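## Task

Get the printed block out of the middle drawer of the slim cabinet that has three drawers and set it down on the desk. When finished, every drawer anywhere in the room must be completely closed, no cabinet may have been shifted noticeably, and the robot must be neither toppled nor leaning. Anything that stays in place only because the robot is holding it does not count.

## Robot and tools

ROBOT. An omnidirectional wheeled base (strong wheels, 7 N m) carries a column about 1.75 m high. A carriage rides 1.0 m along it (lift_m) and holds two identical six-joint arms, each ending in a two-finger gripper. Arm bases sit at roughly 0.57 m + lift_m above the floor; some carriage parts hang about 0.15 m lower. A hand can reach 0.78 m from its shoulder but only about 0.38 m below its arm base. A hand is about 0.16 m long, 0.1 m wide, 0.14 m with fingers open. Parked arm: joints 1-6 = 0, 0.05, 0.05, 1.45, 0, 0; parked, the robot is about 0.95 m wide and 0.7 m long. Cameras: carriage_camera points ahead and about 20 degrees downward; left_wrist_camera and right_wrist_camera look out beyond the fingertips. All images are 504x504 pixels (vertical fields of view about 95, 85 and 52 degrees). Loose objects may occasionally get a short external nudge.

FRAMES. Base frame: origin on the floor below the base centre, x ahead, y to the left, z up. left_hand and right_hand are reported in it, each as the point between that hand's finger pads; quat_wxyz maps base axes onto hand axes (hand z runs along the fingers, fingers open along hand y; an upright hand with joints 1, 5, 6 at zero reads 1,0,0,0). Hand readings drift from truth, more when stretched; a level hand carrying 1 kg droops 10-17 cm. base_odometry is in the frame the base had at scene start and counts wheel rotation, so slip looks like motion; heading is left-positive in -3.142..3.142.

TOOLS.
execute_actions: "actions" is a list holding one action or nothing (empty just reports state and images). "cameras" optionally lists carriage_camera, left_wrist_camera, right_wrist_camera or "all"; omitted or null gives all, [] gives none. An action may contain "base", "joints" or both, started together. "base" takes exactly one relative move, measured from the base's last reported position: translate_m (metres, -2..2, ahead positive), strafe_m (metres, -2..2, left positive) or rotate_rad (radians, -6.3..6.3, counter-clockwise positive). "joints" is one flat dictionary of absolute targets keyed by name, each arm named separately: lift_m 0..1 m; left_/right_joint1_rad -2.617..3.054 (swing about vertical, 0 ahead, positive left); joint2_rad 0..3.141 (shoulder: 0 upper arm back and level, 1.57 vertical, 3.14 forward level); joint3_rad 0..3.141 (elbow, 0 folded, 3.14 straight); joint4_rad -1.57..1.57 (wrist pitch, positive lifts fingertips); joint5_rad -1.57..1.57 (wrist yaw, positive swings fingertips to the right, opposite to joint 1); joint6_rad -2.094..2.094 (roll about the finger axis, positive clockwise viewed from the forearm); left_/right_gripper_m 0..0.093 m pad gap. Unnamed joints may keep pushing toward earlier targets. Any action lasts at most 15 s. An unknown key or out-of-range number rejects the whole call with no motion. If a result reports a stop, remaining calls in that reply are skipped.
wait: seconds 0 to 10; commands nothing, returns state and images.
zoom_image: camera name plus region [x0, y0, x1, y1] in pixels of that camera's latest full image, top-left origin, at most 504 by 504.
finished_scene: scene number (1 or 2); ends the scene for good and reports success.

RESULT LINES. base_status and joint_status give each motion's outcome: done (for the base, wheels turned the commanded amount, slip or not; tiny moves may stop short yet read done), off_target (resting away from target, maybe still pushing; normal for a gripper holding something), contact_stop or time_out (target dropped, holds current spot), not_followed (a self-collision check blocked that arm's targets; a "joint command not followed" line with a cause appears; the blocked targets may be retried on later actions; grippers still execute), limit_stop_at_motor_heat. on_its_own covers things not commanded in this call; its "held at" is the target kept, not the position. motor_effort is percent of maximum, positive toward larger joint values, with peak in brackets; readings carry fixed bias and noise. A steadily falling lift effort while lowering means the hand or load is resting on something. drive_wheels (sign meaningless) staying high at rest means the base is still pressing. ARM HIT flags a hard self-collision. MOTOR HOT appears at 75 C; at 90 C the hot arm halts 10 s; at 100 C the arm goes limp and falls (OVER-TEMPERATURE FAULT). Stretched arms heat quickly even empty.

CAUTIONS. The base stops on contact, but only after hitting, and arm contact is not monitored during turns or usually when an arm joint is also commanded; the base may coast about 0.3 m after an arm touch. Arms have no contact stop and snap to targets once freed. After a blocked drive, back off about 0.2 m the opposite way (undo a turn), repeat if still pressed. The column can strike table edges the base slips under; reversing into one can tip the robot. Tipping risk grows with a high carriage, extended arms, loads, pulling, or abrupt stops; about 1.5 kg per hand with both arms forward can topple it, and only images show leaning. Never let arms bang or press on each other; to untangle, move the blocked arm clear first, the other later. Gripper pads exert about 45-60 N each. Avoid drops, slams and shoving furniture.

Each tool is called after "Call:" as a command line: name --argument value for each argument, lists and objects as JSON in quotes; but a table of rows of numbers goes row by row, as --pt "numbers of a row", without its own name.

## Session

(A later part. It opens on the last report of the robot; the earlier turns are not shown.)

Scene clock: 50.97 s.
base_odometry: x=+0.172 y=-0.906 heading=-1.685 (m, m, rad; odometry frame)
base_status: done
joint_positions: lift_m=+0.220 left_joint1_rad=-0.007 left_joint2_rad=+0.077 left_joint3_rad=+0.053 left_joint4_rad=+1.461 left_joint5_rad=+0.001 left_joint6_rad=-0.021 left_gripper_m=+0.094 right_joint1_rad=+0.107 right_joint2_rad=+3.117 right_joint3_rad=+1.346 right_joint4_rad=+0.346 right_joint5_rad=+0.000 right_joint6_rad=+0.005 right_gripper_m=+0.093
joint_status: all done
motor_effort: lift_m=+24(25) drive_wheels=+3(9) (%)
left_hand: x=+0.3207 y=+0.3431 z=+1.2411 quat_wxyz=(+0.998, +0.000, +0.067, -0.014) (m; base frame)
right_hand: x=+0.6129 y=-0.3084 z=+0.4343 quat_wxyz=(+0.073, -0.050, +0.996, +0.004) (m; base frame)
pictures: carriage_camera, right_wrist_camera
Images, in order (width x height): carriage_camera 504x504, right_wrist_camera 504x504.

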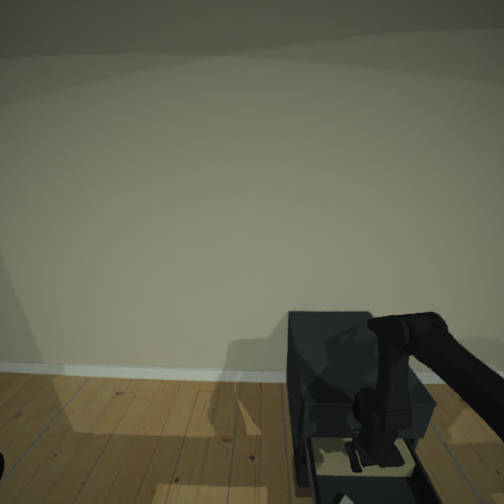

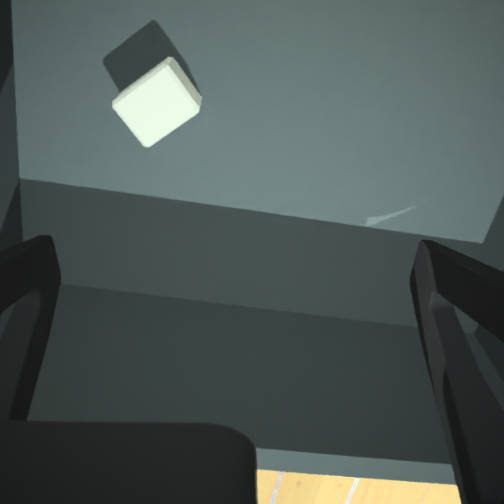

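Call:
execute_actions --actions '[{"base":{"strafe_m":0.06},"joints":{"right_joint3_rad":1.48,"right_joint4_rad":0.24,"right_joint2_rad":3.14,"right_joint6_rad":0.9,"lift_m":0.14}}]' --cameras '["carriage_camera","right_wrist_camera"]'

Scene clock: 52.93 s.
base_odometry: x=+0.232 y=-0.913 heading=-1.685 (m, m, rad; odometry frame)
base_status: done
joint_positions: lift_m=+0.140 left_joint1_rad=-0.007 left_joint2_rad=+0.077 left_joint3_rad=+0.053 left_joint4_rad=+1.461 left_joint5_rad=+0.001 left_joint6_rad=-0.021 left_gripper_m=+0.094 right_joint1_rad=+0.105 right_joint2_rad=+3.122 right_joint3_rad=+1.460 right_joint4_rad=+0.237 right_joint5_rad=-0.001 right_joint6_rad=+0.894 right_gripper_m=+0.093
joint_status: all done
joint sent to its limit — the command would take right_joint2_rad past its upper limit, so that joint was sent only as far as its limit.
motor_effort: lift_m=+19(22) drive_wheels=+1(9) (%)
left_hand: x=+0.3207 y=+0.3431 z=+1.1617 quat_wxyz=(+0.998, +0.000, +0.067, -0.014) (m; base frame)
right_hand: x=+0.6399 y=-0.3061 z=+0.3561 quat_wxyz=(+0.064, +0.384, +0.921, +0.035) (m; base frame)
pictures: carriage_camera, right_wrist_camera
Images, in order (width x height): carriage_camera 504x504, right_wrist_camera 504x504.

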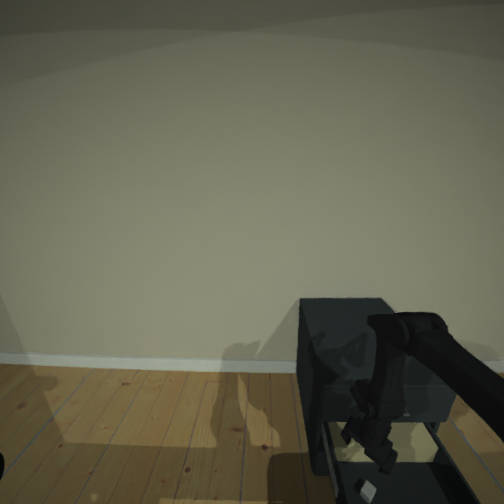

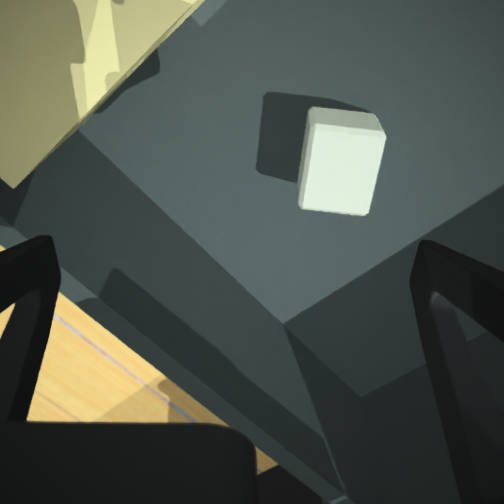

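Call:
execute_actions --actions '[{"base":{"translate_m":-0.025},"joints":{"right_joint1_rad":0.05,"lift_m":0.06}}]' --cameras '["right_wrist_camera"]'

Scene clock: 54.20 s.
base_odometry: x=+0.235 y=-0.888 heading=-1.685 (m, m, rad; odometry frame)
base_status: done
joint_positions: lift_m=+0.060 left_joint1_rad=-0.007 left_joint2_rad=+0.077 left_joint3_rad=+0.053 left_joint4_rad=+1.462 left_joint5_rad=+0.001 left_joint6_rad=-0.021 left_gripper_m=+0.094 right_joint1_rad=+0.051 right_joint2_rad=+3.122 right_joint3_rad=+1.463 right_joint4_rad=+0.234 right_joint5_rad=+0.007 right_joint6_rad=+0.904 right_gripper_m=+0.093
joint_status: all done
motor_effort: lift_m=+19(21) drive_wheels=+0(8) (%)
left_hand: x=+0.3206 y=+0.3431 z=+1.0817 quat_wxyz=(+0.998, +0.000, +0.066, -0.014) (m; base frame)
right_hand: x=+0.6426 y=-0.3264 z=+0.2762 quat_wxyz=(+0.066, +0.413, +0.908, +0.031) (m; base frame)
pictures: right_wrist_camera
Images, in order (width x height): right_wrist_camera 504x504.

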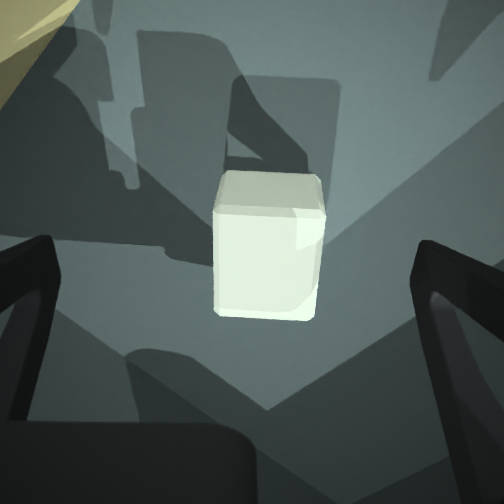

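Call:
execute_actions --actions '[{"joints":{"lift_m":0.035}}]' --cameras '["right_wrist_camera"]'

Scene clock: 55.20 s.
base_odometry: x=+0.235 y=-0.888 heading=-1.685 (m, m, rad; odometry frame)
base_status: not commanded
joint_positions: lift_m=+0.035 left_joint1_rad=-0.007 left_joint2_rad=+0.077 left_joint3_rad=+0.053 left_joint4_rad=+1.462 left_joint5_rad=+0.001 left_joint6_rad=-0.021 left_gripper_m=+0.094 right_joint1_rad=+0.051 right_joint2_rad=+3.122 right_joint3_rad=+1.463 right_joint4_rad=+0.236 right_joint5_rad=+0.006 right_joint6_rad=+0.904 right_gripper_m=+0.093
joint_status: all done
motor_effort: lift_m=+19(19) drive_wheels=+1(1) (%)
left_hand: x=+0.3206 y=+0.3431 z=+1.0567 quat_wxyz=(+0.998, +0.000, +0.066, -0.014) (m; base frame)
right_hand: x=+0.6431 y=-0.3263 z=+0.2513 quat_wxyz=(+0.067, +0.413, +0.908, +0.032) (m; base frame)
pictures: right_wrist_camera
Images, in order (width x height): right_wrist_camera 504x504.

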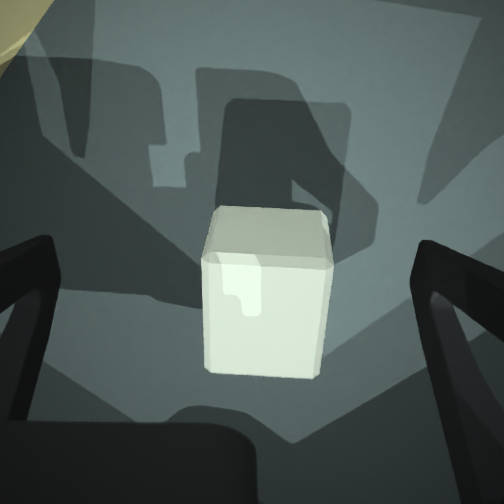

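Call:
execute_actions --actions '[{"base":{"translate_m":-0.017},"joints":{"right_joint1_rad":0.088}}]' --cameras '["right_wrist_camera"]'

Call:
execute_actions --actions '[{"joints":{"lift_m":0.01}}]' --cameras '["right_wrist_camera"]'

Scene clock: 56.50 s.
base_odometry: x=+0.237 y=-0.871 heading=-1.685 (m, m, rad; odometry frame)
base_status: done
joint_positions: lift_m=+0.035 left_joint1_rad=-0.007 left_joint2_rad=+0.077 left_joint3_rad=+0.053 left_joint4_rad=+1.462 left_joint5_rad=+0.001 left_joint6_rad=-0.021 left_gripper_m=+0.094 right_joint1_rad=+0.086 right_joint2_rad=+3.122 right_joint3_rad=+1.463 right_joint4_rad=+0.237 right_joint5_rad=+0.005 right_joint6_rad=+0.904 right_gripper_m=+0.093
joint_status: all done
motor_effort: lift_m=+19(19) drive_wheels=-1(6) (%)
left_hand: x=+0.3206 y=+0.3431 z=+1.0567 quat_wxyz=(+0.998, +0.000, +0.066, -0.014) (m; base frame)
right_hand: x=+0.6424 y=-0.3137 z=+0.2514 quat_wxyz=(+0.067, +0.397, +0.915, +0.033) (m; base frame)
pictures: right_wrist_camera
Images, in order (width x height): right_wrist_camera 504x504.

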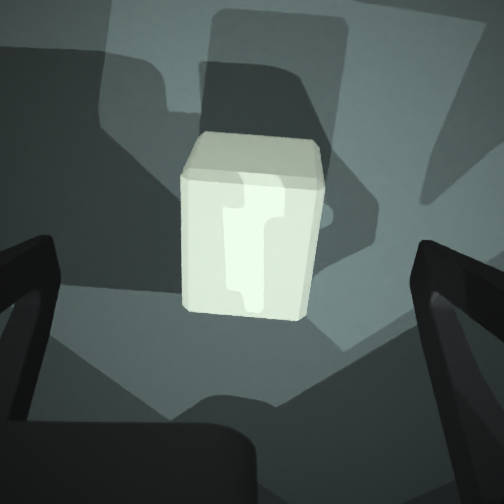

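Scene clock: 57.17 s.
base_odometry: x=+0.237 y=-0.871 heading=-1.685 (m, m, rad; odometry frame)
base_status: not commanded
joint_positions: lift_m=+0.011 left_joint1_rad=-0.007 left_joint2_rad=+0.077 left_joint3_rad=+0.053 left_joint4_rad=+1.462 left_joint5_rad=+0.001 left_joint6_rad=-0.021 left_gripper_m=+0.094 right_joint1_rad=+0.088 right_joint2_rad=+3.094 right_joint3_rad=+1.463 right_joint4_rad=+0.200 right_joint5_rad=+0.013 right_joint6_rad=+0.904 right_gripper_m=+0.093
joint_status: all done
motor_effort: lift_m=+16(18) drive_wheels=-1(2) (%)
left_hand: x=+0.3205 y=+0.3431 z=+1.0321 quat_wxyz=(+0.998, +0.000, +0.066, -0.014) (m; base frame)
right_hand: x=+0.6471 y=-0.3138 z=+0.2350 quat_wxyz=(+0.065, +0.396, +0.915, +0.027) (m; base frame)
pictures: right_wrist_camera
Images, in order (width x height): right_wrist_camera 504x504.

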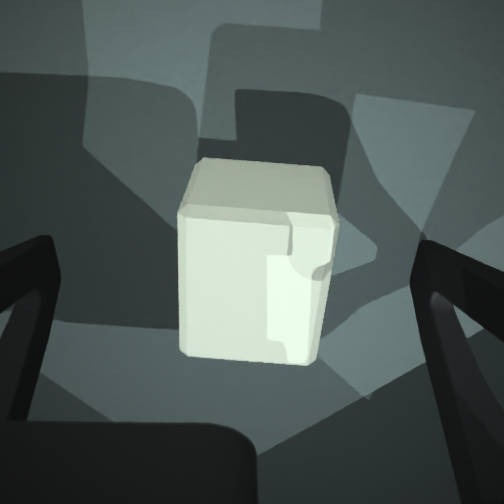

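Call:
execute_actions --actions '[{"joints":{"lift_m":0.022,"right_gripper_m":0.0}}]' --cameras '["right_wrist_camera"]'

Call:
execute_actions --actions '[{"joints":{"lift_m":0.2,"right_gripper_m":0.0}}]' --cameras '["right_wrist_camera","carriage_camera"]'

Scene clock: 58.07 s.
base_odometry: x=+0.237 y=-0.871 heading=-1.685 (m, m, rad; odometry frame)
base_status: not commanded
joint_positions: lift_m=+0.022 left_joint1_rad=-0.007 left_joint2_rad=+0.077 left_joint3_rad=+0.053 left_joint4_rad=+1.462 left_joint5_rad=+0.001 left_joint6_rad=-0.021 left_gripper_m=+0.094 right_joint1_rad=+0.088 right_joint2_rad=+3.114 right_joint3_rad=+1.463 right_joint4_rad=+0.227 right_joint5_rad=+0.007 right_joint6_rad=+0.904 right_gripper_m=+0.031
joint_status: right_gripper_m off_target (ended at +0.031, target +0.000); the others done
motor_effort: lift_m=+25(30) drive_wheels=-1(3) (%)
left_hand: x=+0.3205 y=+0.3431 z=+1.0431 quat_wxyz=(+0.998, +0.000, +0.066, -0.014) (m; base frame)
right_hand: x=+0.6437 y=-0.3130 z=+0.2400 quat_wxyz=(+0.066, +0.396, +0.915, +0.032) (m; base frame)
pictures: right_wrist_camera
Images, in order (width x height): right_wrist_camera 504x504.

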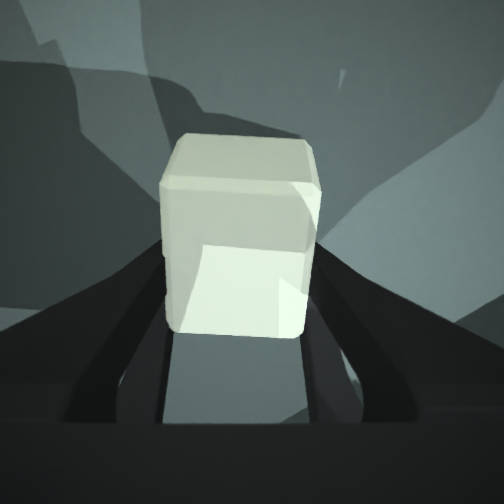

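Scene clock: 59.33 s.
base_odometry: x=+0.237 y=-0.871 heading=-1.685 (m, m, rad; odometry frame)
base_status: not commanded
joint_positions: lift_m=+0.200 left_joint1_rad=-0.007 left_joint2_rad=+0.077 left_joint3_rad=+0.053 left_joint4_rad=+1.462 left_joint5_rad=+0.001 left_joint6_rad=-0.021 left_gripper_m=+0.094 right_joint1_rad=+0.088 right_joint2_rad=+3.122 right_joint3_rad=+1.463 right_joint4_rad=+0.238 right_joint5_rad=+0.005 right_joint6_rad=+0.904 right_gripper_m=+0.031
joint_status: right_gripper_m off_target (ended at +0.031, target +0.000); the others done
motor_effort: lift_m=+25(31) drive_wheels=-1(1) (%)
left_hand: x=+0.3205 y=+0.3431 z=+1.2211 quat_wxyz=(+0.998, +0.000, +0.066, -0.014) (m; base frame)
right_hand: x=+0.6424 y=-0.3128 z=+0.4157 quat_wxyz=(+0.067, +0.396, +0.915, +0.033) (m; base frame)
pictures: carriage_camera, right_wrist_camera
Images, in order (width x height): carriage_camera 504x504, right_wrist_camera 504x504.

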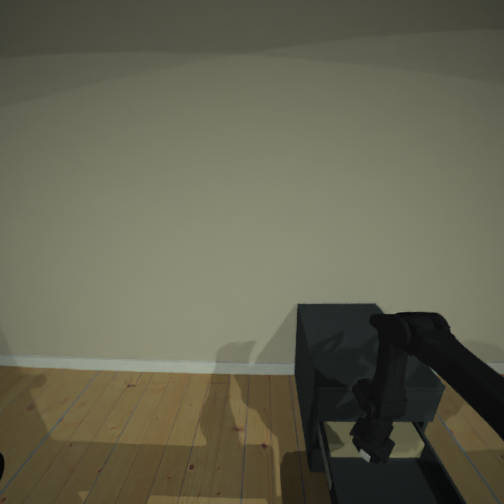

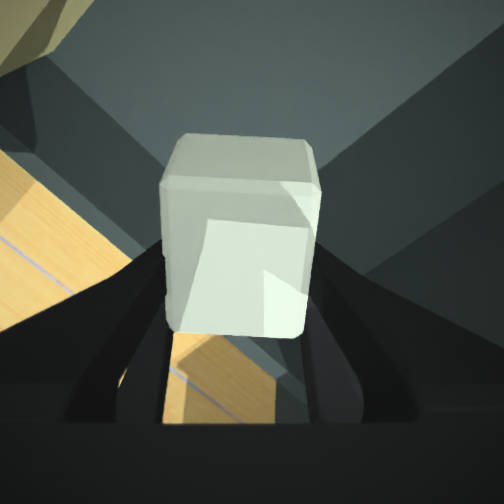

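Call:
execute_actions --actions '[{"base":{"translate_m":-0.33},"joints":{"lift_m":0.2,"right_gripper_m":0.0}}]' --cameras '[]'

Call:
execute_actions --actions '[{"base":{"strafe_m":-0.62},"joints":{"lift_m":0.0,"right_gripper_m":0.0,"right_joint1_rad":0,"right_joint2_rad":1.3,"right_joint3_rad":0.8,"right_joint4_rad":0.3,"right_joint6_rad":0,"left_joint2_rad":3.0,"left_joint3_rad":1.3,"left_joint4_rad":0.85,"left_gripper_m":0.0}}]'

Scene clock: 62.50 s.
base_odometry: x=+0.275 y=-0.543 heading=-1.685 (m, m, rad; odometry frame)
base_status: done
joint_positions: lift_m=+0.200 left_joint1_rad=-0.007 left_joint2_rad=+0.077 left_joint3_rad=+0.053 left_joint4_rad=+1.462 left_joint5_rad=+0.001 left_joint6_rad=-0.021 left_gripper_m=+0.094 right_joint1_rad=+0.088 right_joint2_rad=+3.122 right_joint3_rad=+1.463 right_joint4_rad=+0.238 right_joint5_rad=+0.005 right_joint6_rad=+0.904 right_gripper_m=+0.031
joint_status: right_gripper_m off_target (ended at +0.031, target +0.000); the others done
motor_effort: lift_m=+25(26) drive_wheels=-1(8) (%)
left_hand: x=+0.3205 y=+0.3431 z=+1.2211 quat_wxyz=(+0.998, +0.000, +0.066, -0.014) (m; base frame)
right_hand: x=+0.6424 y=-0.3128 z=+0.4157 quat_wxyz=(+0.067, +0.396, +0.915, +0.033) (m; base frame)
pictures: none
No camera images: the call's "cameras" was empty. Leave "cameras" out to get every camera's image.

Scene clock: 65.93 s.
base_odometry: x=-0.341 y=-0.472 heading=-1.686 (m, m, rad; odometry frame)
base_status: done
joint_positions: lift_m=+0.000 left_joint1_rad=-0.008 left_joint2_rad=+3.002 left_joint3_rad=+1.291 left_joint4_rad=+0.833 left_joint5_rad=+0.001 left_joint6_rad=-0.021 left_gripper_m=+0.001 right_joint1_rad=-0.003 right_joint2_rad=+1.312 right_joint3_rad=+0.811 right_joint4_rad=+0.297 right_joint5_rad=+0.000 right_joint6_rad=+0.006 right_gripper_m=+0.031
joint_status: right_gripper_m off_target (ended at +0.031, target +0.000); the others done
motor_effort: lift_m=+19(17) drive_wheels=-2(7) (%)
left_hand: x=+0.7484 y=+0.3395 z=+0.3002 quat_wxyz=(+0.339, -0.006, +0.941, -0.005) (m; base frame)
right_hand: x=+0.7219 y=-0.3450 z=+0.8444 quat_wxyz=(+0.632, +0.004, +0.775, +0.001) (m; base frame)
pictures: carriage_camera, left_wrist_camera, right_wrist_camera
Images, in order (width x height): carriage_camera 504x504, left_wrist_camera 504x504, right_wrist_camera 504x504.

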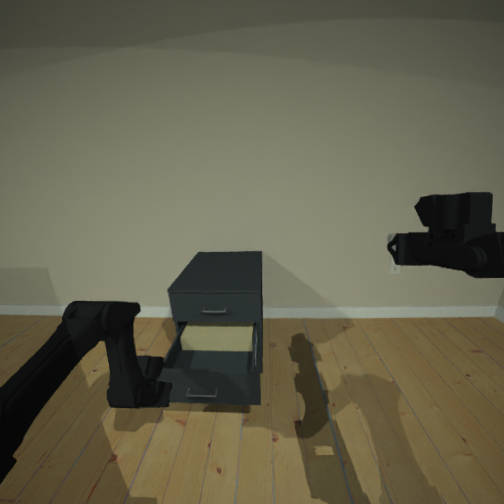

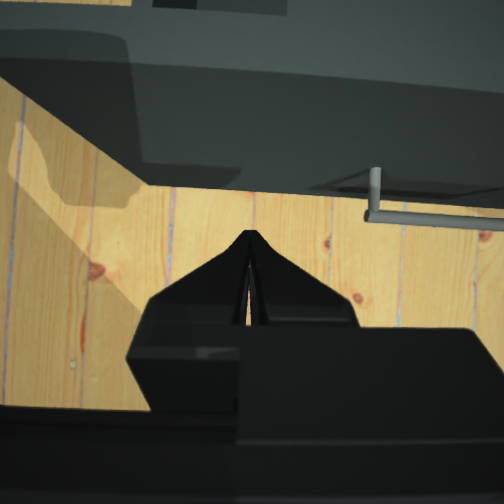

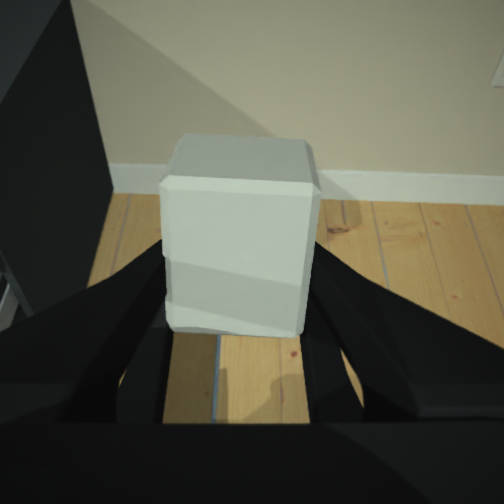

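Call:
execute_actions --actions '[{"base":{"translate_m":0.3},"joints":{"left_joint2_rad":3.0,"left_joint3_rad":1.3,"left_joint4_rad":0.85,"right_gripper_m":0.0}}]' --cameras '["carriage_camera","left_wrist_camera"]'

Scene clock: 68.53 s.
base_odometry: x=-0.376 y=-0.770 heading=-1.686 (m, m, rad; odometry frame)
base_status: done
joint_positions: lift_m=+0.000 left_joint1_rad=-0.008 left_joint2_rad=+3.009 left_joint3_rad=+1.291 left_joint4_rad=+0.833 left_joint5_rad=+0.004 left_joint6_rad=-0.021 left_gripper_m=+0.001 right_joint1_rad=-0.003 right_joint2_rad=+1.312 right_joint3_rad=+0.811 right_joint4_rad=+0.294 right_joint5_rad=+0.000 right_joint6_rad=+0.006 right_gripper_m=+0.031
joint_status: right_gripper_m off_target (ended at +0.031, target +0.000); the others done
motor_effort: lift_m=+19(19) drive_wheels=-5(10) (%)
left_hand: x=+0.7459 y=+0.3390 z=+0.2974 quat_wxyz=(+0.336, -0.005, +0.942, -0.007) (m; base frame)
right_hand: x=+0.7217 y=-0.3450 z=+0.8435 quat_wxyz=(+0.630, +0.004, +0.776, +0.001) (m; base frame)
pictures: carriage_camera, left_wrist_camera
Images, in order (width x height): carriage_camera 504x504, left_wrist_camera 504x504.

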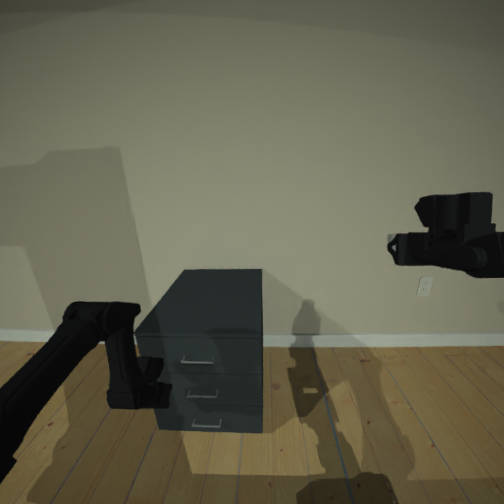

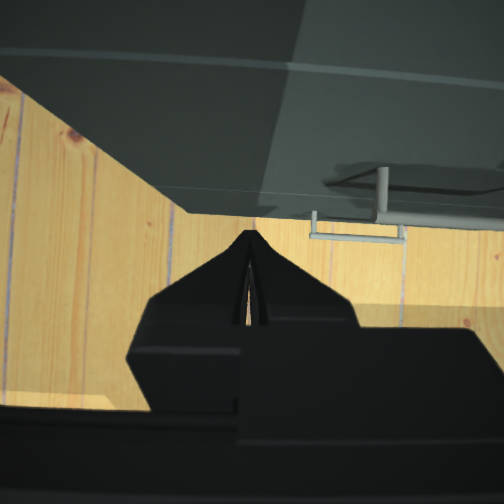

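Call:
execute_actions --actions '[{"base":{"translate_m":0.045},"joints":{"left_joint2_rad":3.0,"left_joint3_rad":1.3,"left_joint4_rad":0.85,"right_gripper_m":0.0}}]' --cameras '["carriage_camera","left_wrist_camera"]'

Scene clock: 69.83 s.
base_odometry: x=-0.381 y=-0.815 heading=-1.687 (m, m, rad; odometry frame)
base_status: done
joint_positions: lift_m=+0.000 left_joint1_rad=-0.008 left_joint2_rad=+3.023 left_joint3_rad=+1.273 left_joint4_rad=+0.807 left_joint5_rad=+0.004 left_joint6_rad=-0.018 left_gripper_m=+0.001 right_joint1_rad=-0.003 right_joint2_rad=+1.312 right_joint3_rad=+0.811 right_joint4_rad=+0.293 right_joint5_rad=+0.000 right_joint6_rad=+0.006 right_gripper_m=+0.031
joint_status: left_joint4_rad off_target (ended at +0.807, target +0.850); right_gripper_m off_target (ended at +0.031, target +0.000); the others done
motor_effort: lift_m=+19(19) drive_wheels=+5(10) (%)
left_hand: x=+0.7272 y=+0.3392 z=+0.2844 quat_wxyz=(+0.309, -0.004, +0.951, -0.006) (m; base frame)
right_hand: x=+0.7217 y=-0.3450 z=+0.8433 quat_wxyz=(+0.630, +0.004, +0.777, +0.001) (m; base frame)
pictures: carriage_camera, left_wrist_camera
Images, in order (width x height): carriage_camera 504x504, left_wrist_camera 504x504.

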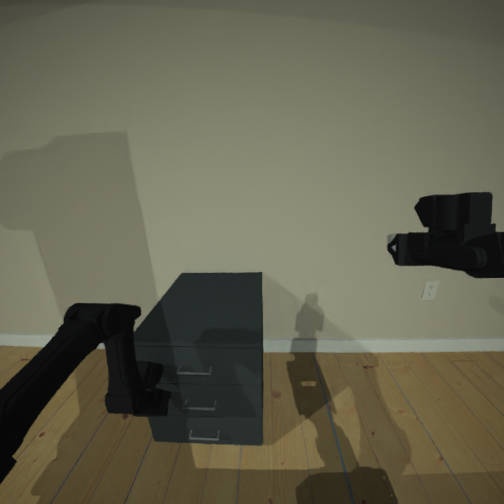

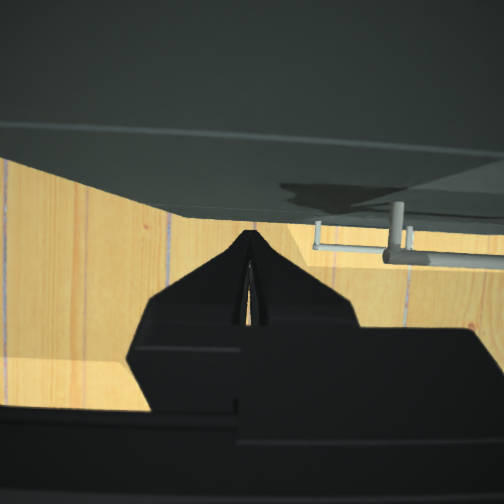

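Call:
execute_actions --actions '[{"base":{"translate_m":-0.3},"joints":{"lift_m":0.1,"right_gripper_m":0.0}}]' --cameras '["carriage_camera"]'

Call:
zoom_image --camera "carriage_camera" --region '[130, 250, 310, 430]'

Scene clock: 72.50 s.
base_odometry: x=-0.347 y=-0.517 heading=-1.687 (m, m, rad; odometry frame)
base_status: done
joint_positions: lift_m=+0.100 left_joint1_rad=-0.008 left_joint2_rad=+3.007 left_joint3_rad=+1.278 left_joint4_rad=+0.846 left_joint5_rad=+0.004 left_joint6_rad=-0.019 left_gripper_m=+0.001 right_joint1_rad=-0.003 right_joint2_rad=+1.312 right_joint3_rad=+0.807 right_joint4_rad=+0.294 right_joint5_rad=+0.000 right_joint6_rad=+0.006 right_gripper_m=+0.031
joint_status: right_gripper_m off_target (ended at +0.031, target +0.000); the others done
motor_effort: lift_m=+25(31) drive_wheels=-1(13) (%)
left_hand: x=+0.7431 y=+0.3391 z=+0.3970 quat_wxyz=(+0.337, -0.004, +0.941, -0.006) (m; base frame)
right_hand: x=+0.7212 y=-0.3450 z=+0.9407 quat_wxyz=(+0.629, +0.004, +0.778, +0.001) (m; base frame)
pictures: carriage_camera
Images, in order (width x height): carriage_camera 504x504.

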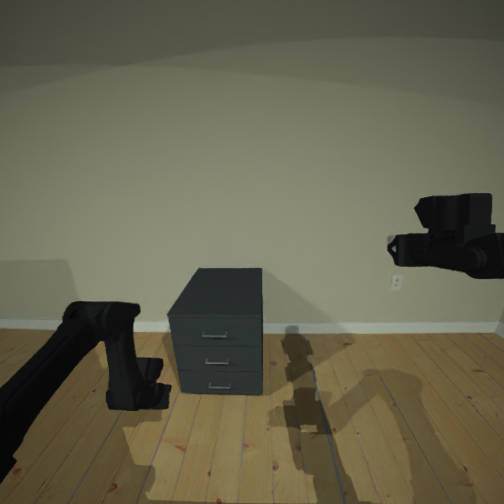

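Region (130, 250, 310, 430) of carriage_camera's 504x504 image, scaled by 2.800, with more detail than that image has.

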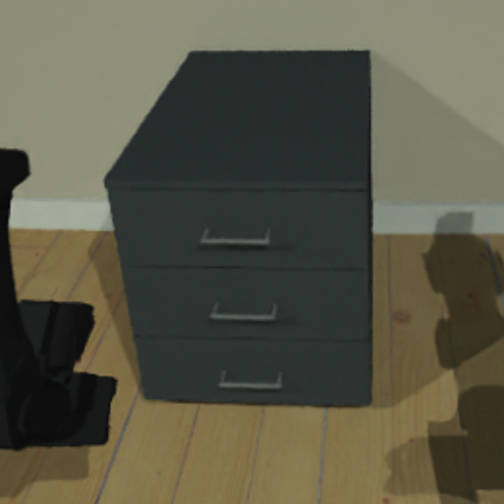

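Call:
execute_actions --actions '[{"base":{"rotate_rad":1.57},"joints":{"left_joint2_rad":0.05,"left_joint3_rad":0.05,"left_joint4_rad":1.45,"right_gripper_m":0.0,"lift_m":0.2}}]' --cameras '[]'

Call:
execute_actions --actions '[{"base":{"translate_m":1.2},"joints":{"right_gripper_m":0.0}}]' --cameras '["carriage_camera"]'

Scene clock: 76.00 s.
base_odometry: x=-0.347 y=-0.517 heading=-0.117 (m, m, rad; odometry frame)
base_status: done
joint_positions: lift_m=+0.200 left_joint1_rad=-0.009 left_joint2_rad=+0.063 left_joint3_rad=+0.071 left_joint4_rad=+1.451 left_joint5_rad=+0.004 left_joint6_rad=-0.019 left_gripper_m=+0.001 right_joint1_rad=-0.003 right_joint2_rad=+1.312 right_joint3_rad=+0.807 right_joint4_rad=+0.297 right_joint5_rad=+0.000 right_joint6_rad=+0.006 right_gripper_m=+0.031
joint_status: right_gripper_m off_target (ended at +0.031, target +0.000); the others done
motor_effort: lift_m=+24(29) drive_wheels=+3(11) (%)
left_hand: x=+0.3135 y=+0.3426 z=+1.2259 quat_wxyz=(+0.998, +0.002, +0.056, -0.014) (m; base frame)
right_hand: x=+0.7213 y=-0.3450 z=+1.0414 quat_wxyz=(+0.630, +0.004, +0.777, +0.001) (m; base frame)
pictures: none
No camera images: the call's "cameras" was empty. Leave "cameras" out to get every camera's image.

Scene clock: 80.70 s.
base_odometry: x=+0.845 y=-0.656 heading=-0.116 (m, m, rad; odometry frame)
base_status: done
joint_positions: lift_m=+0.200 left_joint1_rad=-0.009 left_joint2_rad=+0.063 left_joint3_rad=+0.071 left_joint4_rad=+1.451 left_joint5_rad=+0.004 left_joint6_rad=-0.019 left_gripper_m=+0.001 right_joint1_rad=-0.003 right_joint2_rad=+1.312 right_joint3_rad=+0.807 right_joint4_rad=+0.294 right_joint5_rad=+0.000 right_joint6_rad=+0.006 right_gripper_m=+0.031
joint_status: right_gripper_m off_target (ended at +0.031, target +0.000)
motor_effort: lift_m=+24(24) drive_wheels=-4(14) (%)
left_hand: x=+0.3135 y=+0.3426 z=+1.2259 quat_wxyz=(+0.998, +0.002, +0.056, -0.014) (m; base frame)
right_hand: x=+0.7212 y=-0.3450 z=+1.0407 quat_wxyz=(+0.629, +0.004, +0.778, +0.001) (m; base frame)
pictures: carriage_camera
Images, in order (width x height): carriage_camera 504x504.

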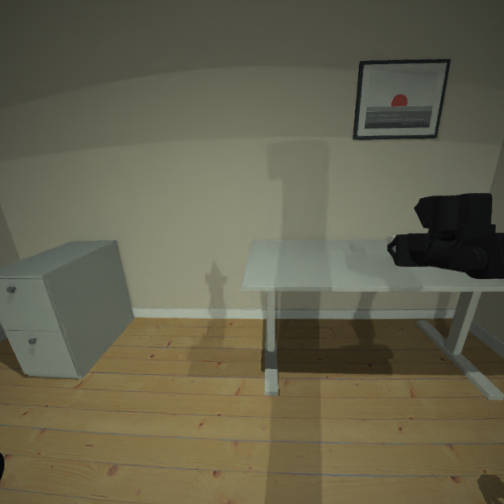

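Call:
execute_actions --actions '[{"joints":{"right_gripper_m":0.0,"lift_m":0.52,"right_joint2_rad":2.6,"right_joint3_rad":1.5,"right_joint4_rad":-0.35}}]' --cameras '[]'

Call:
execute_actions --actions '[{"base":{"translate_m":0.62},"joints":{"right_gripper_m":0.0}}]' --cameras '["carriage_camera","right_wrist_camera"]'

Scene clock: 83.13 s.
base_odometry: x=+0.845 y=-0.656 heading=-0.116 (m, m, rad; odometry frame)
base_status: not commanded
joint_positions: lift_m=+0.520 left_joint1_rad=-0.009 left_joint2_rad=+0.063 left_joint3_rad=+0.064 left_joint4_rad=+1.451 left_joint5_rad=+0.004 left_joint6_rad=-0.019 left_gripper_m=+0.001 right_joint1_rad=-0.003 right_joint2_rad=+2.601 right_joint3_rad=+1.484 right_joint4_rad=-0.351 right_joint5_rad=+0.000 right_joint6_rad=+0.006 right_gripper_m=+0.031
joint_status: right_gripper_m off_target (ended at +0.031, target +0.000); the others done
motor_effort: lift_m=+25(28) drive_wheels=+4(5) (%)
left_hand: x=+0.3154 y=+0.3426 z=+1.5441 quat_wxyz=(+0.998, +0.002, +0.059, -0.014) (m; base frame)
right_hand: x=+0.7176 y=-0.3450 z=+0.9204 quat_wxyz=(+0.051, +0.005, +0.999, +0.000) (m; base frame)
pictures: none
No camera images: the call's "cameras" was empty. Leave "cameras" out to get every camera's image.

Scene clock: 86.57 s.
base_odometry: x=+1.461 y=-0.727 heading=-0.116 (m, m, rad; odometry frame)
base_status: done
joint_positions: lift_m=+0.520 left_joint1_rad=-0.009 left_joint2_rad=+0.063 left_joint3_rad=+0.064 left_joint4_rad=+1.451 left_joint5_rad=+0.004 left_joint6_rad=-0.019 left_gripper_m=+0.001 right_joint1_rad=-0.003 right_joint2_rad=+2.601 right_joint3_rad=+1.484 right_joint4_rad=-0.351 right_joint5_rad=+0.000 right_joint6_rad=+0.006 right_gripper_m=+0.031
joint_status: right_gripper_m off_target (ended at +0.031, target +0.000)
motor_effort: lift_m=+25(25) drive_wheels=-4(13) (%)
left_hand: x=+0.3153 y=+0.3426 z=+1.5441 quat_wxyz=(+0.998, +0.002, +0.059, -0.014) (m; base frame)
right_hand: x=+0.7178 y=-0.3450 z=+0.9204 quat_wxyz=(+0.051, +0.005, +0.999, +0.000) (m; base frame)
pictures: carriage_camera, right_wrist_camera
Images, in order (width x height): carriage_camera 504x504, right_wrist_camera 504x504.

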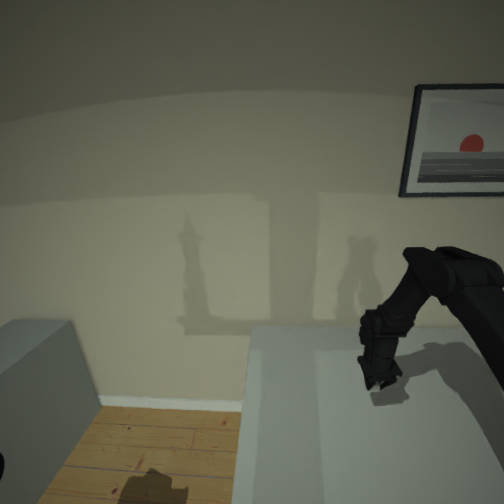

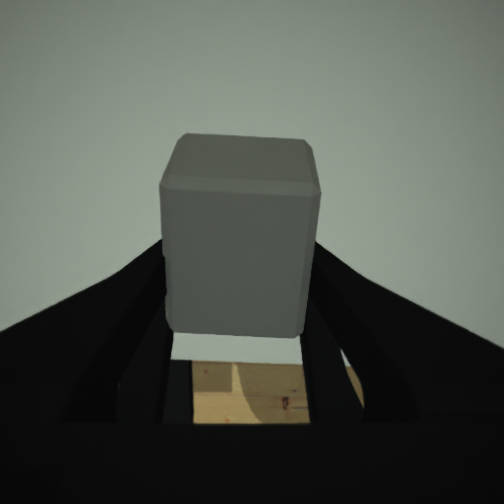

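Call:
execute_actions --actions '[{"joints":{"right_gripper_m":0.0,"lift_m":0.41}}]' --cameras '["carriage_camera","right_wrist_camera"]'

Scene clock: 87.67 s.
base_odometry: x=+1.461 y=-0.727 heading=-0.116 (m, m, rad; odometry frame)
base_status: not commanded
joint_positions: lift_m=+0.410 left_joint1_rad=-0.009 left_joint2_rad=+0.063 left_joint3_rad=+0.064 left_joint4_rad=+1.451 left_joint5_rad=+0.004 left_joint6_rad=-0.019 left_gripper_m=+0.001 right_joint1_rad=-0.003 right_joint2_rad=+2.602 right_joint3_rad=+1.485 right_joint4_rad=-0.352 right_joint5_rad=+0.000 right_joint6_rad=+0.006 right_gripper_m=+0.031
joint_status: right_gripper_m off_target (ended at +0.031, target +0.000); the others done
motor_effort: lift_m=+20(20) drive_wheels=-4(5) (%)
left_hand: x=+0.3153 y=+0.3426 z=+1.4347 quat_wxyz=(+0.998, +0.002, +0.059, -0.014) (m; base frame)
right_hand: x=+0.7179 y=-0.3450 z=+0.8108 quat_wxyz=(+0.051, +0.005, +0.999, +0.000) (m; base frame)
pictures: carriage_camera, right_wrist_camera
Images, in order (width x height): carriage_camera 504x504, right_wrist_camera 504x504.

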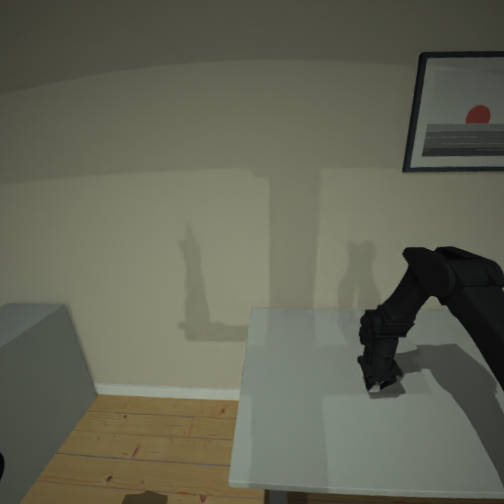

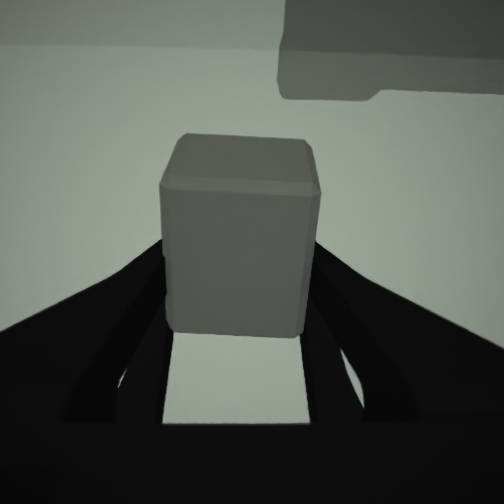

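Call:
execute_actions --actions '[{"joints":{"right_gripper_m":0.0,"lift_m":0.38}}]' --cameras '["right_wrist_camera"]'

Call:
execute_actions --actions '[{"joints":{"right_gripper_m":0.0,"lift_m":0.36}}]' --cameras '["right_wrist_camera"]'

Scene clock: 88.40 s.
base_odometry: x=+1.461 y=-0.727 heading=-0.116 (m, m, rad; odometry frame)
base_status: not commanded
joint_positions: lift_m=+0.380 left_joint1_rad=-0.009 left_joint2_rad=+0.063 left_joint3_rad=+0.064 left_joint4_rad=+1.451 left_joint5_rad=+0.004 left_joint6_rad=-0.019 left_gripper_m=+0.001 right_joint1_rad=-0.003 right_joint2_rad=+2.605 right_joint3_rad=+1.486 right_joint4_rad=-0.352 right_joint5_rad=+0.000 right_joint6_rad=+0.006 right_gripper_m=+0.031
joint_status: right_gripper_m off_target (ended at +0.031, target +0.000); the others done
motor_effort: lift_m=+19(19) drive_wheels=-4(4) (%)
left_hand: x=+0.3153 y=+0.3426 z=+1.4047 quat_wxyz=(+0.998, +0.002, +0.059, -0.014) (m; base frame)
right_hand: x=+0.7174 y=-0.3450 z=+0.7797 quat_wxyz=(+0.050, +0.005, +0.999, +0.000) (m; base frame)
pictures: right_wrist_camera
Images, in order (width x height): right_wrist_camera 504x504.

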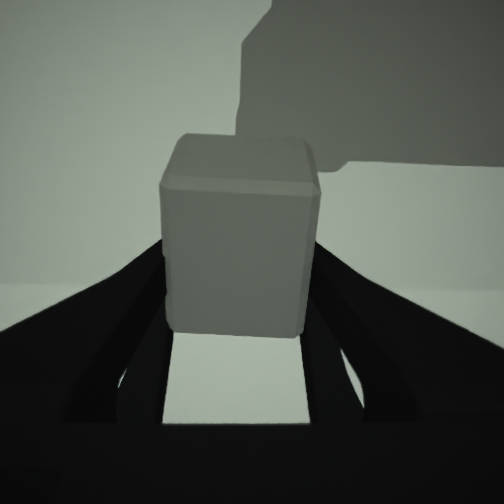

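Scene clock: 89.03 s.
base_odometry: x=+1.461 y=-0.727 heading=-0.116 (m, m, rad; odometry frame)
base_status: not commanded
joint_positions: lift_m=+0.360 left_joint1_rad=-0.009 left_joint2_rad=+0.063 left_joint3_rad=+0.064 left_joint4_rad=+1.451 left_joint5_rad=+0.004 left_joint6_rad=-0.019 left_gripper_m=+0.001 right_joint1_rad=-0.003 right_joint2_rad=+2.607 right_joint3_rad=+1.486 right_joint4_rad=-0.351 right_joint5_rad=+0.000 right_joint6_rad=+0.006 right_gripper_m=+0.031
joint_status: right_gripper_m off_target (ended at +0.031, target +0.000); the others done
motor_effort: lift_m=+20(21) drive_wheels=+4(5) (%)
left_hand: x=+0.3153 y=+0.3426 z=+1.3847 quat_wxyz=(+0.998, +0.002, +0.059, -0.014) (m; base frame)
right_hand: x=+0.7168 y=-0.3450 z=+0.7588 quat_wxyz=(+0.049, +0.005, +0.999, +0.000) (m; base frame)
pictures: right_wrist_camera
Images, in order (width x height): right_wrist_camera 504x504.

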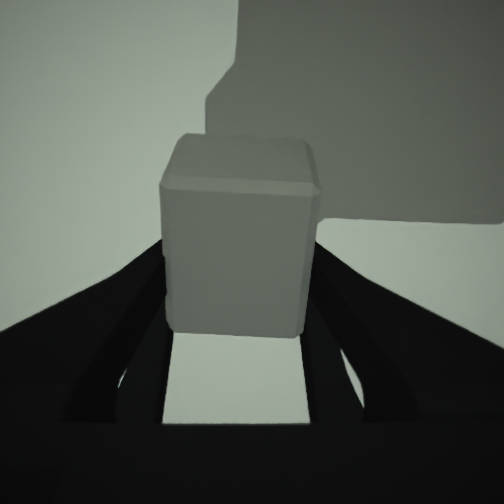

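Shadow not yet meeting; a bit lower.

Call:
execute_actions --actions '[{"joints":{"right_gripper_m":0.0,"lift_m":0.34}}]' --cameras '["right_wrist_camera"]'

Scene clock: 89.67 s.
base_odometry: x=+1.461 y=-0.727 heading=-0.116 (m, m, rad; odometry frame)
base_status: not commanded
joint_positions: lift_m=+0.340 left_joint1_rad=-0.009 left_joint2_rad=+0.063 left_joint3_rad=+0.064 left_joint4_rad=+1.452 left_joint5_rad=+0.004 left_joint6_rad=-0.019 left_gripper_m=+0.001 right_joint1_rad=-0.003 right_joint2_rad=+2.596 right_joint3_rad=+1.489 right_joint4_rad=-0.353 right_joint5_rad=+0.000 right_joint6_rad=+0.006 right_gripper_m=+0.031
joint_status: right_gripper_m off_target (ended at +0.031, target +0.000); the others done
motor_effort: lift_m=+18(18) drive_wheels=+4(4) (%)
left_hand: x=+0.3152 y=+0.3426 z=+1.3649 quat_wxyz=(+0.998, +0.002, +0.059, -0.014) (m; base frame)
right_hand: x=+0.7213 y=-0.3450 z=+0.7442 quat_wxyz=(+0.056, +0.005, +0.998, +0.000) (m; base frame)
pictures: right_wrist_camera
Images, in order (width x height): right_wrist_camera 504x504.

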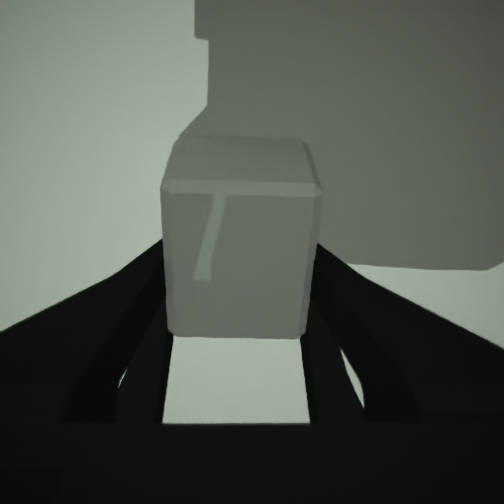

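Touching.

Call:
execute_actions --actions '[{"joints":{"right_gripper_m":0.08,"lift_m":0.348}}]' --cameras '["right_wrist_camera"]'

Call:
execute_actions --actions '[{"joints":{"lift_m":0.5}}]' --cameras '[]'

Call:
execute_actions --actions '[{"base":{"translate_m":-0.3}}]' --cameras '["carriage_camera"]'

Scene clock: 90.50 s.
base_odometry: x=+1.461 y=-0.727 heading=-0.116 (m, m, rad; odometry frame)
base_status: not commanded
joint_positions: lift_m=+0.348 left_joint1_rad=-0.009 left_joint2_rad=+0.063 left_joint3_rad=+0.064 left_joint4_rad=+1.452 left_joint5_rad=+0.004 left_joint6_rad=-0.019 left_gripper_m=+0.001 right_joint1_rad=-0.003 right_joint2_rad=+2.599 right_joint3_rad=+1.489 right_joint4_rad=-0.351 right_joint5_rad=+0.000 right_joint6_rad=+0.006 right_gripper_m=+0.080
joint_status: all done
motor_effort: lift_m=+25(29) drive_wheels=+4(5) (%)
left_hand: x=+0.3152 y=+0.3426 z=+1.3721 quat_wxyz=(+0.998, +0.002, +0.059, -0.014) (m; base frame)
right_hand: x=+0.7209 y=-0.3450 z=+0.7504 quat_wxyz=(+0.055, +0.005, +0.998, +0.000) (m; base frame)
pictures: right_wrist_camera
Images, in order (width x height): right_wrist_camera 504x504.

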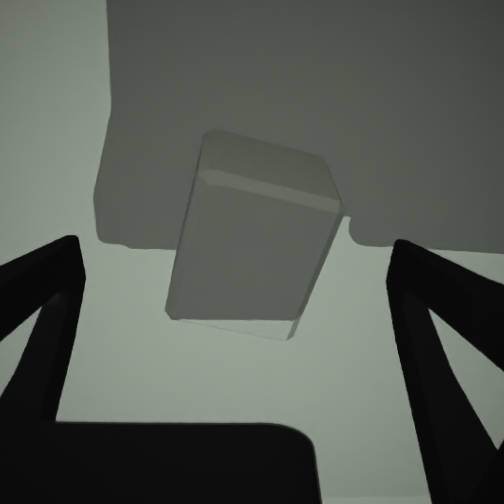

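Scene clock: 91.67 s.
base_odometry: x=+1.461 y=-0.727 heading=-0.116 (m, m, rad; odometry frame)
base_status: not commanded
joint_positions: lift_m=+0.500 left_joint1_rad=-0.009 left_joint2_rad=+0.063 left_joint3_rad=+0.064 left_joint4_rad=+1.452 left_joint5_rad=+0.004 left_joint6_rad=-0.019 left_gripper_m=+0.001 right_joint1_rad=-0.003 right_joint2_rad=+2.600 right_joint3_rad=+1.489 right_joint4_rad=-0.350 right_joint5_rad=+0.000 right_joint6_rad=+0.006 right_gripper_m=+0.080
joint_status: all done
motor_effort: lift_m=+25(30) drive_wheels=+4(4) (%)
left_hand: x=+0.3152 y=+0.3426 z=+1.5241 quat_wxyz=(+0.998, +0.002, +0.059, -0.014) (m; base frame)
right_hand: x=+0.7206 y=-0.3450 z=+0.9016 quat_wxyz=(+0.055, +0.005, +0.998, +0.000) (m; base frame)
pictures: none
No camera images: the call's "cameras" was empty. Leave "cameras" out to get every camera's image.

Scene clock: 94.20 s.
base_odometry: x=+1.163 y=-0.692 heading=-0.115 (m, m, rad; odometry frame)
base_status: done
joint_positions: lift_m=+0.500 left_joint1_rad=-0.009 left_joint2_rad=+0.063 left_joint3_rad=+0.064 left_joint4_rad=+1.451 left_joint5_rad=+0.003 left_joint6_rad=-0.019 left_gripper_m=+0.001 right_joint1_rad=-0.003 right_joint2_rad=+2.600 right_joint3_rad=+1.489 right_joint4_rad=-0.351 right_joint5_rad=+0.000 right_joint6_rad=+0.006 right_gripper_m=+0.080
joint_status: not commanded
motor_effort: lift_m=+25(25) drive_wheels=-5(11) (%)
left_hand: x=+0.3153 y=+0.3428 z=+1.5241 quat_wxyz=(+0.998, +0.001, +0.059, -0.014) (m; base frame)
right_hand: x=+0.7203 y=-0.3449 z=+0.9016 quat_wxyz=(+0.054, +0.005, +0.999, +0.000) (m; base frame)
pictures: carriage_camera
Images, in order (width x height): carriage_camera 504x504.

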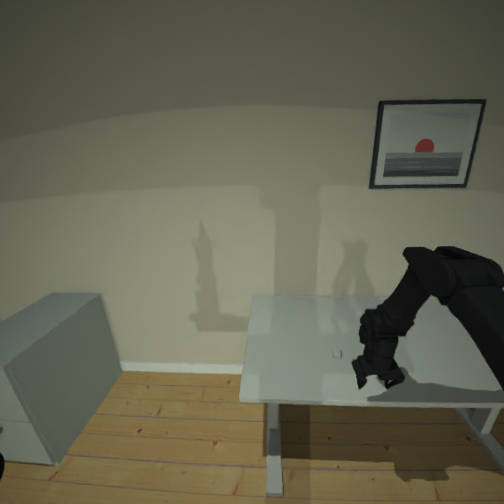

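Call:
finished_scene --scene 1

The scene is finished: the task was done.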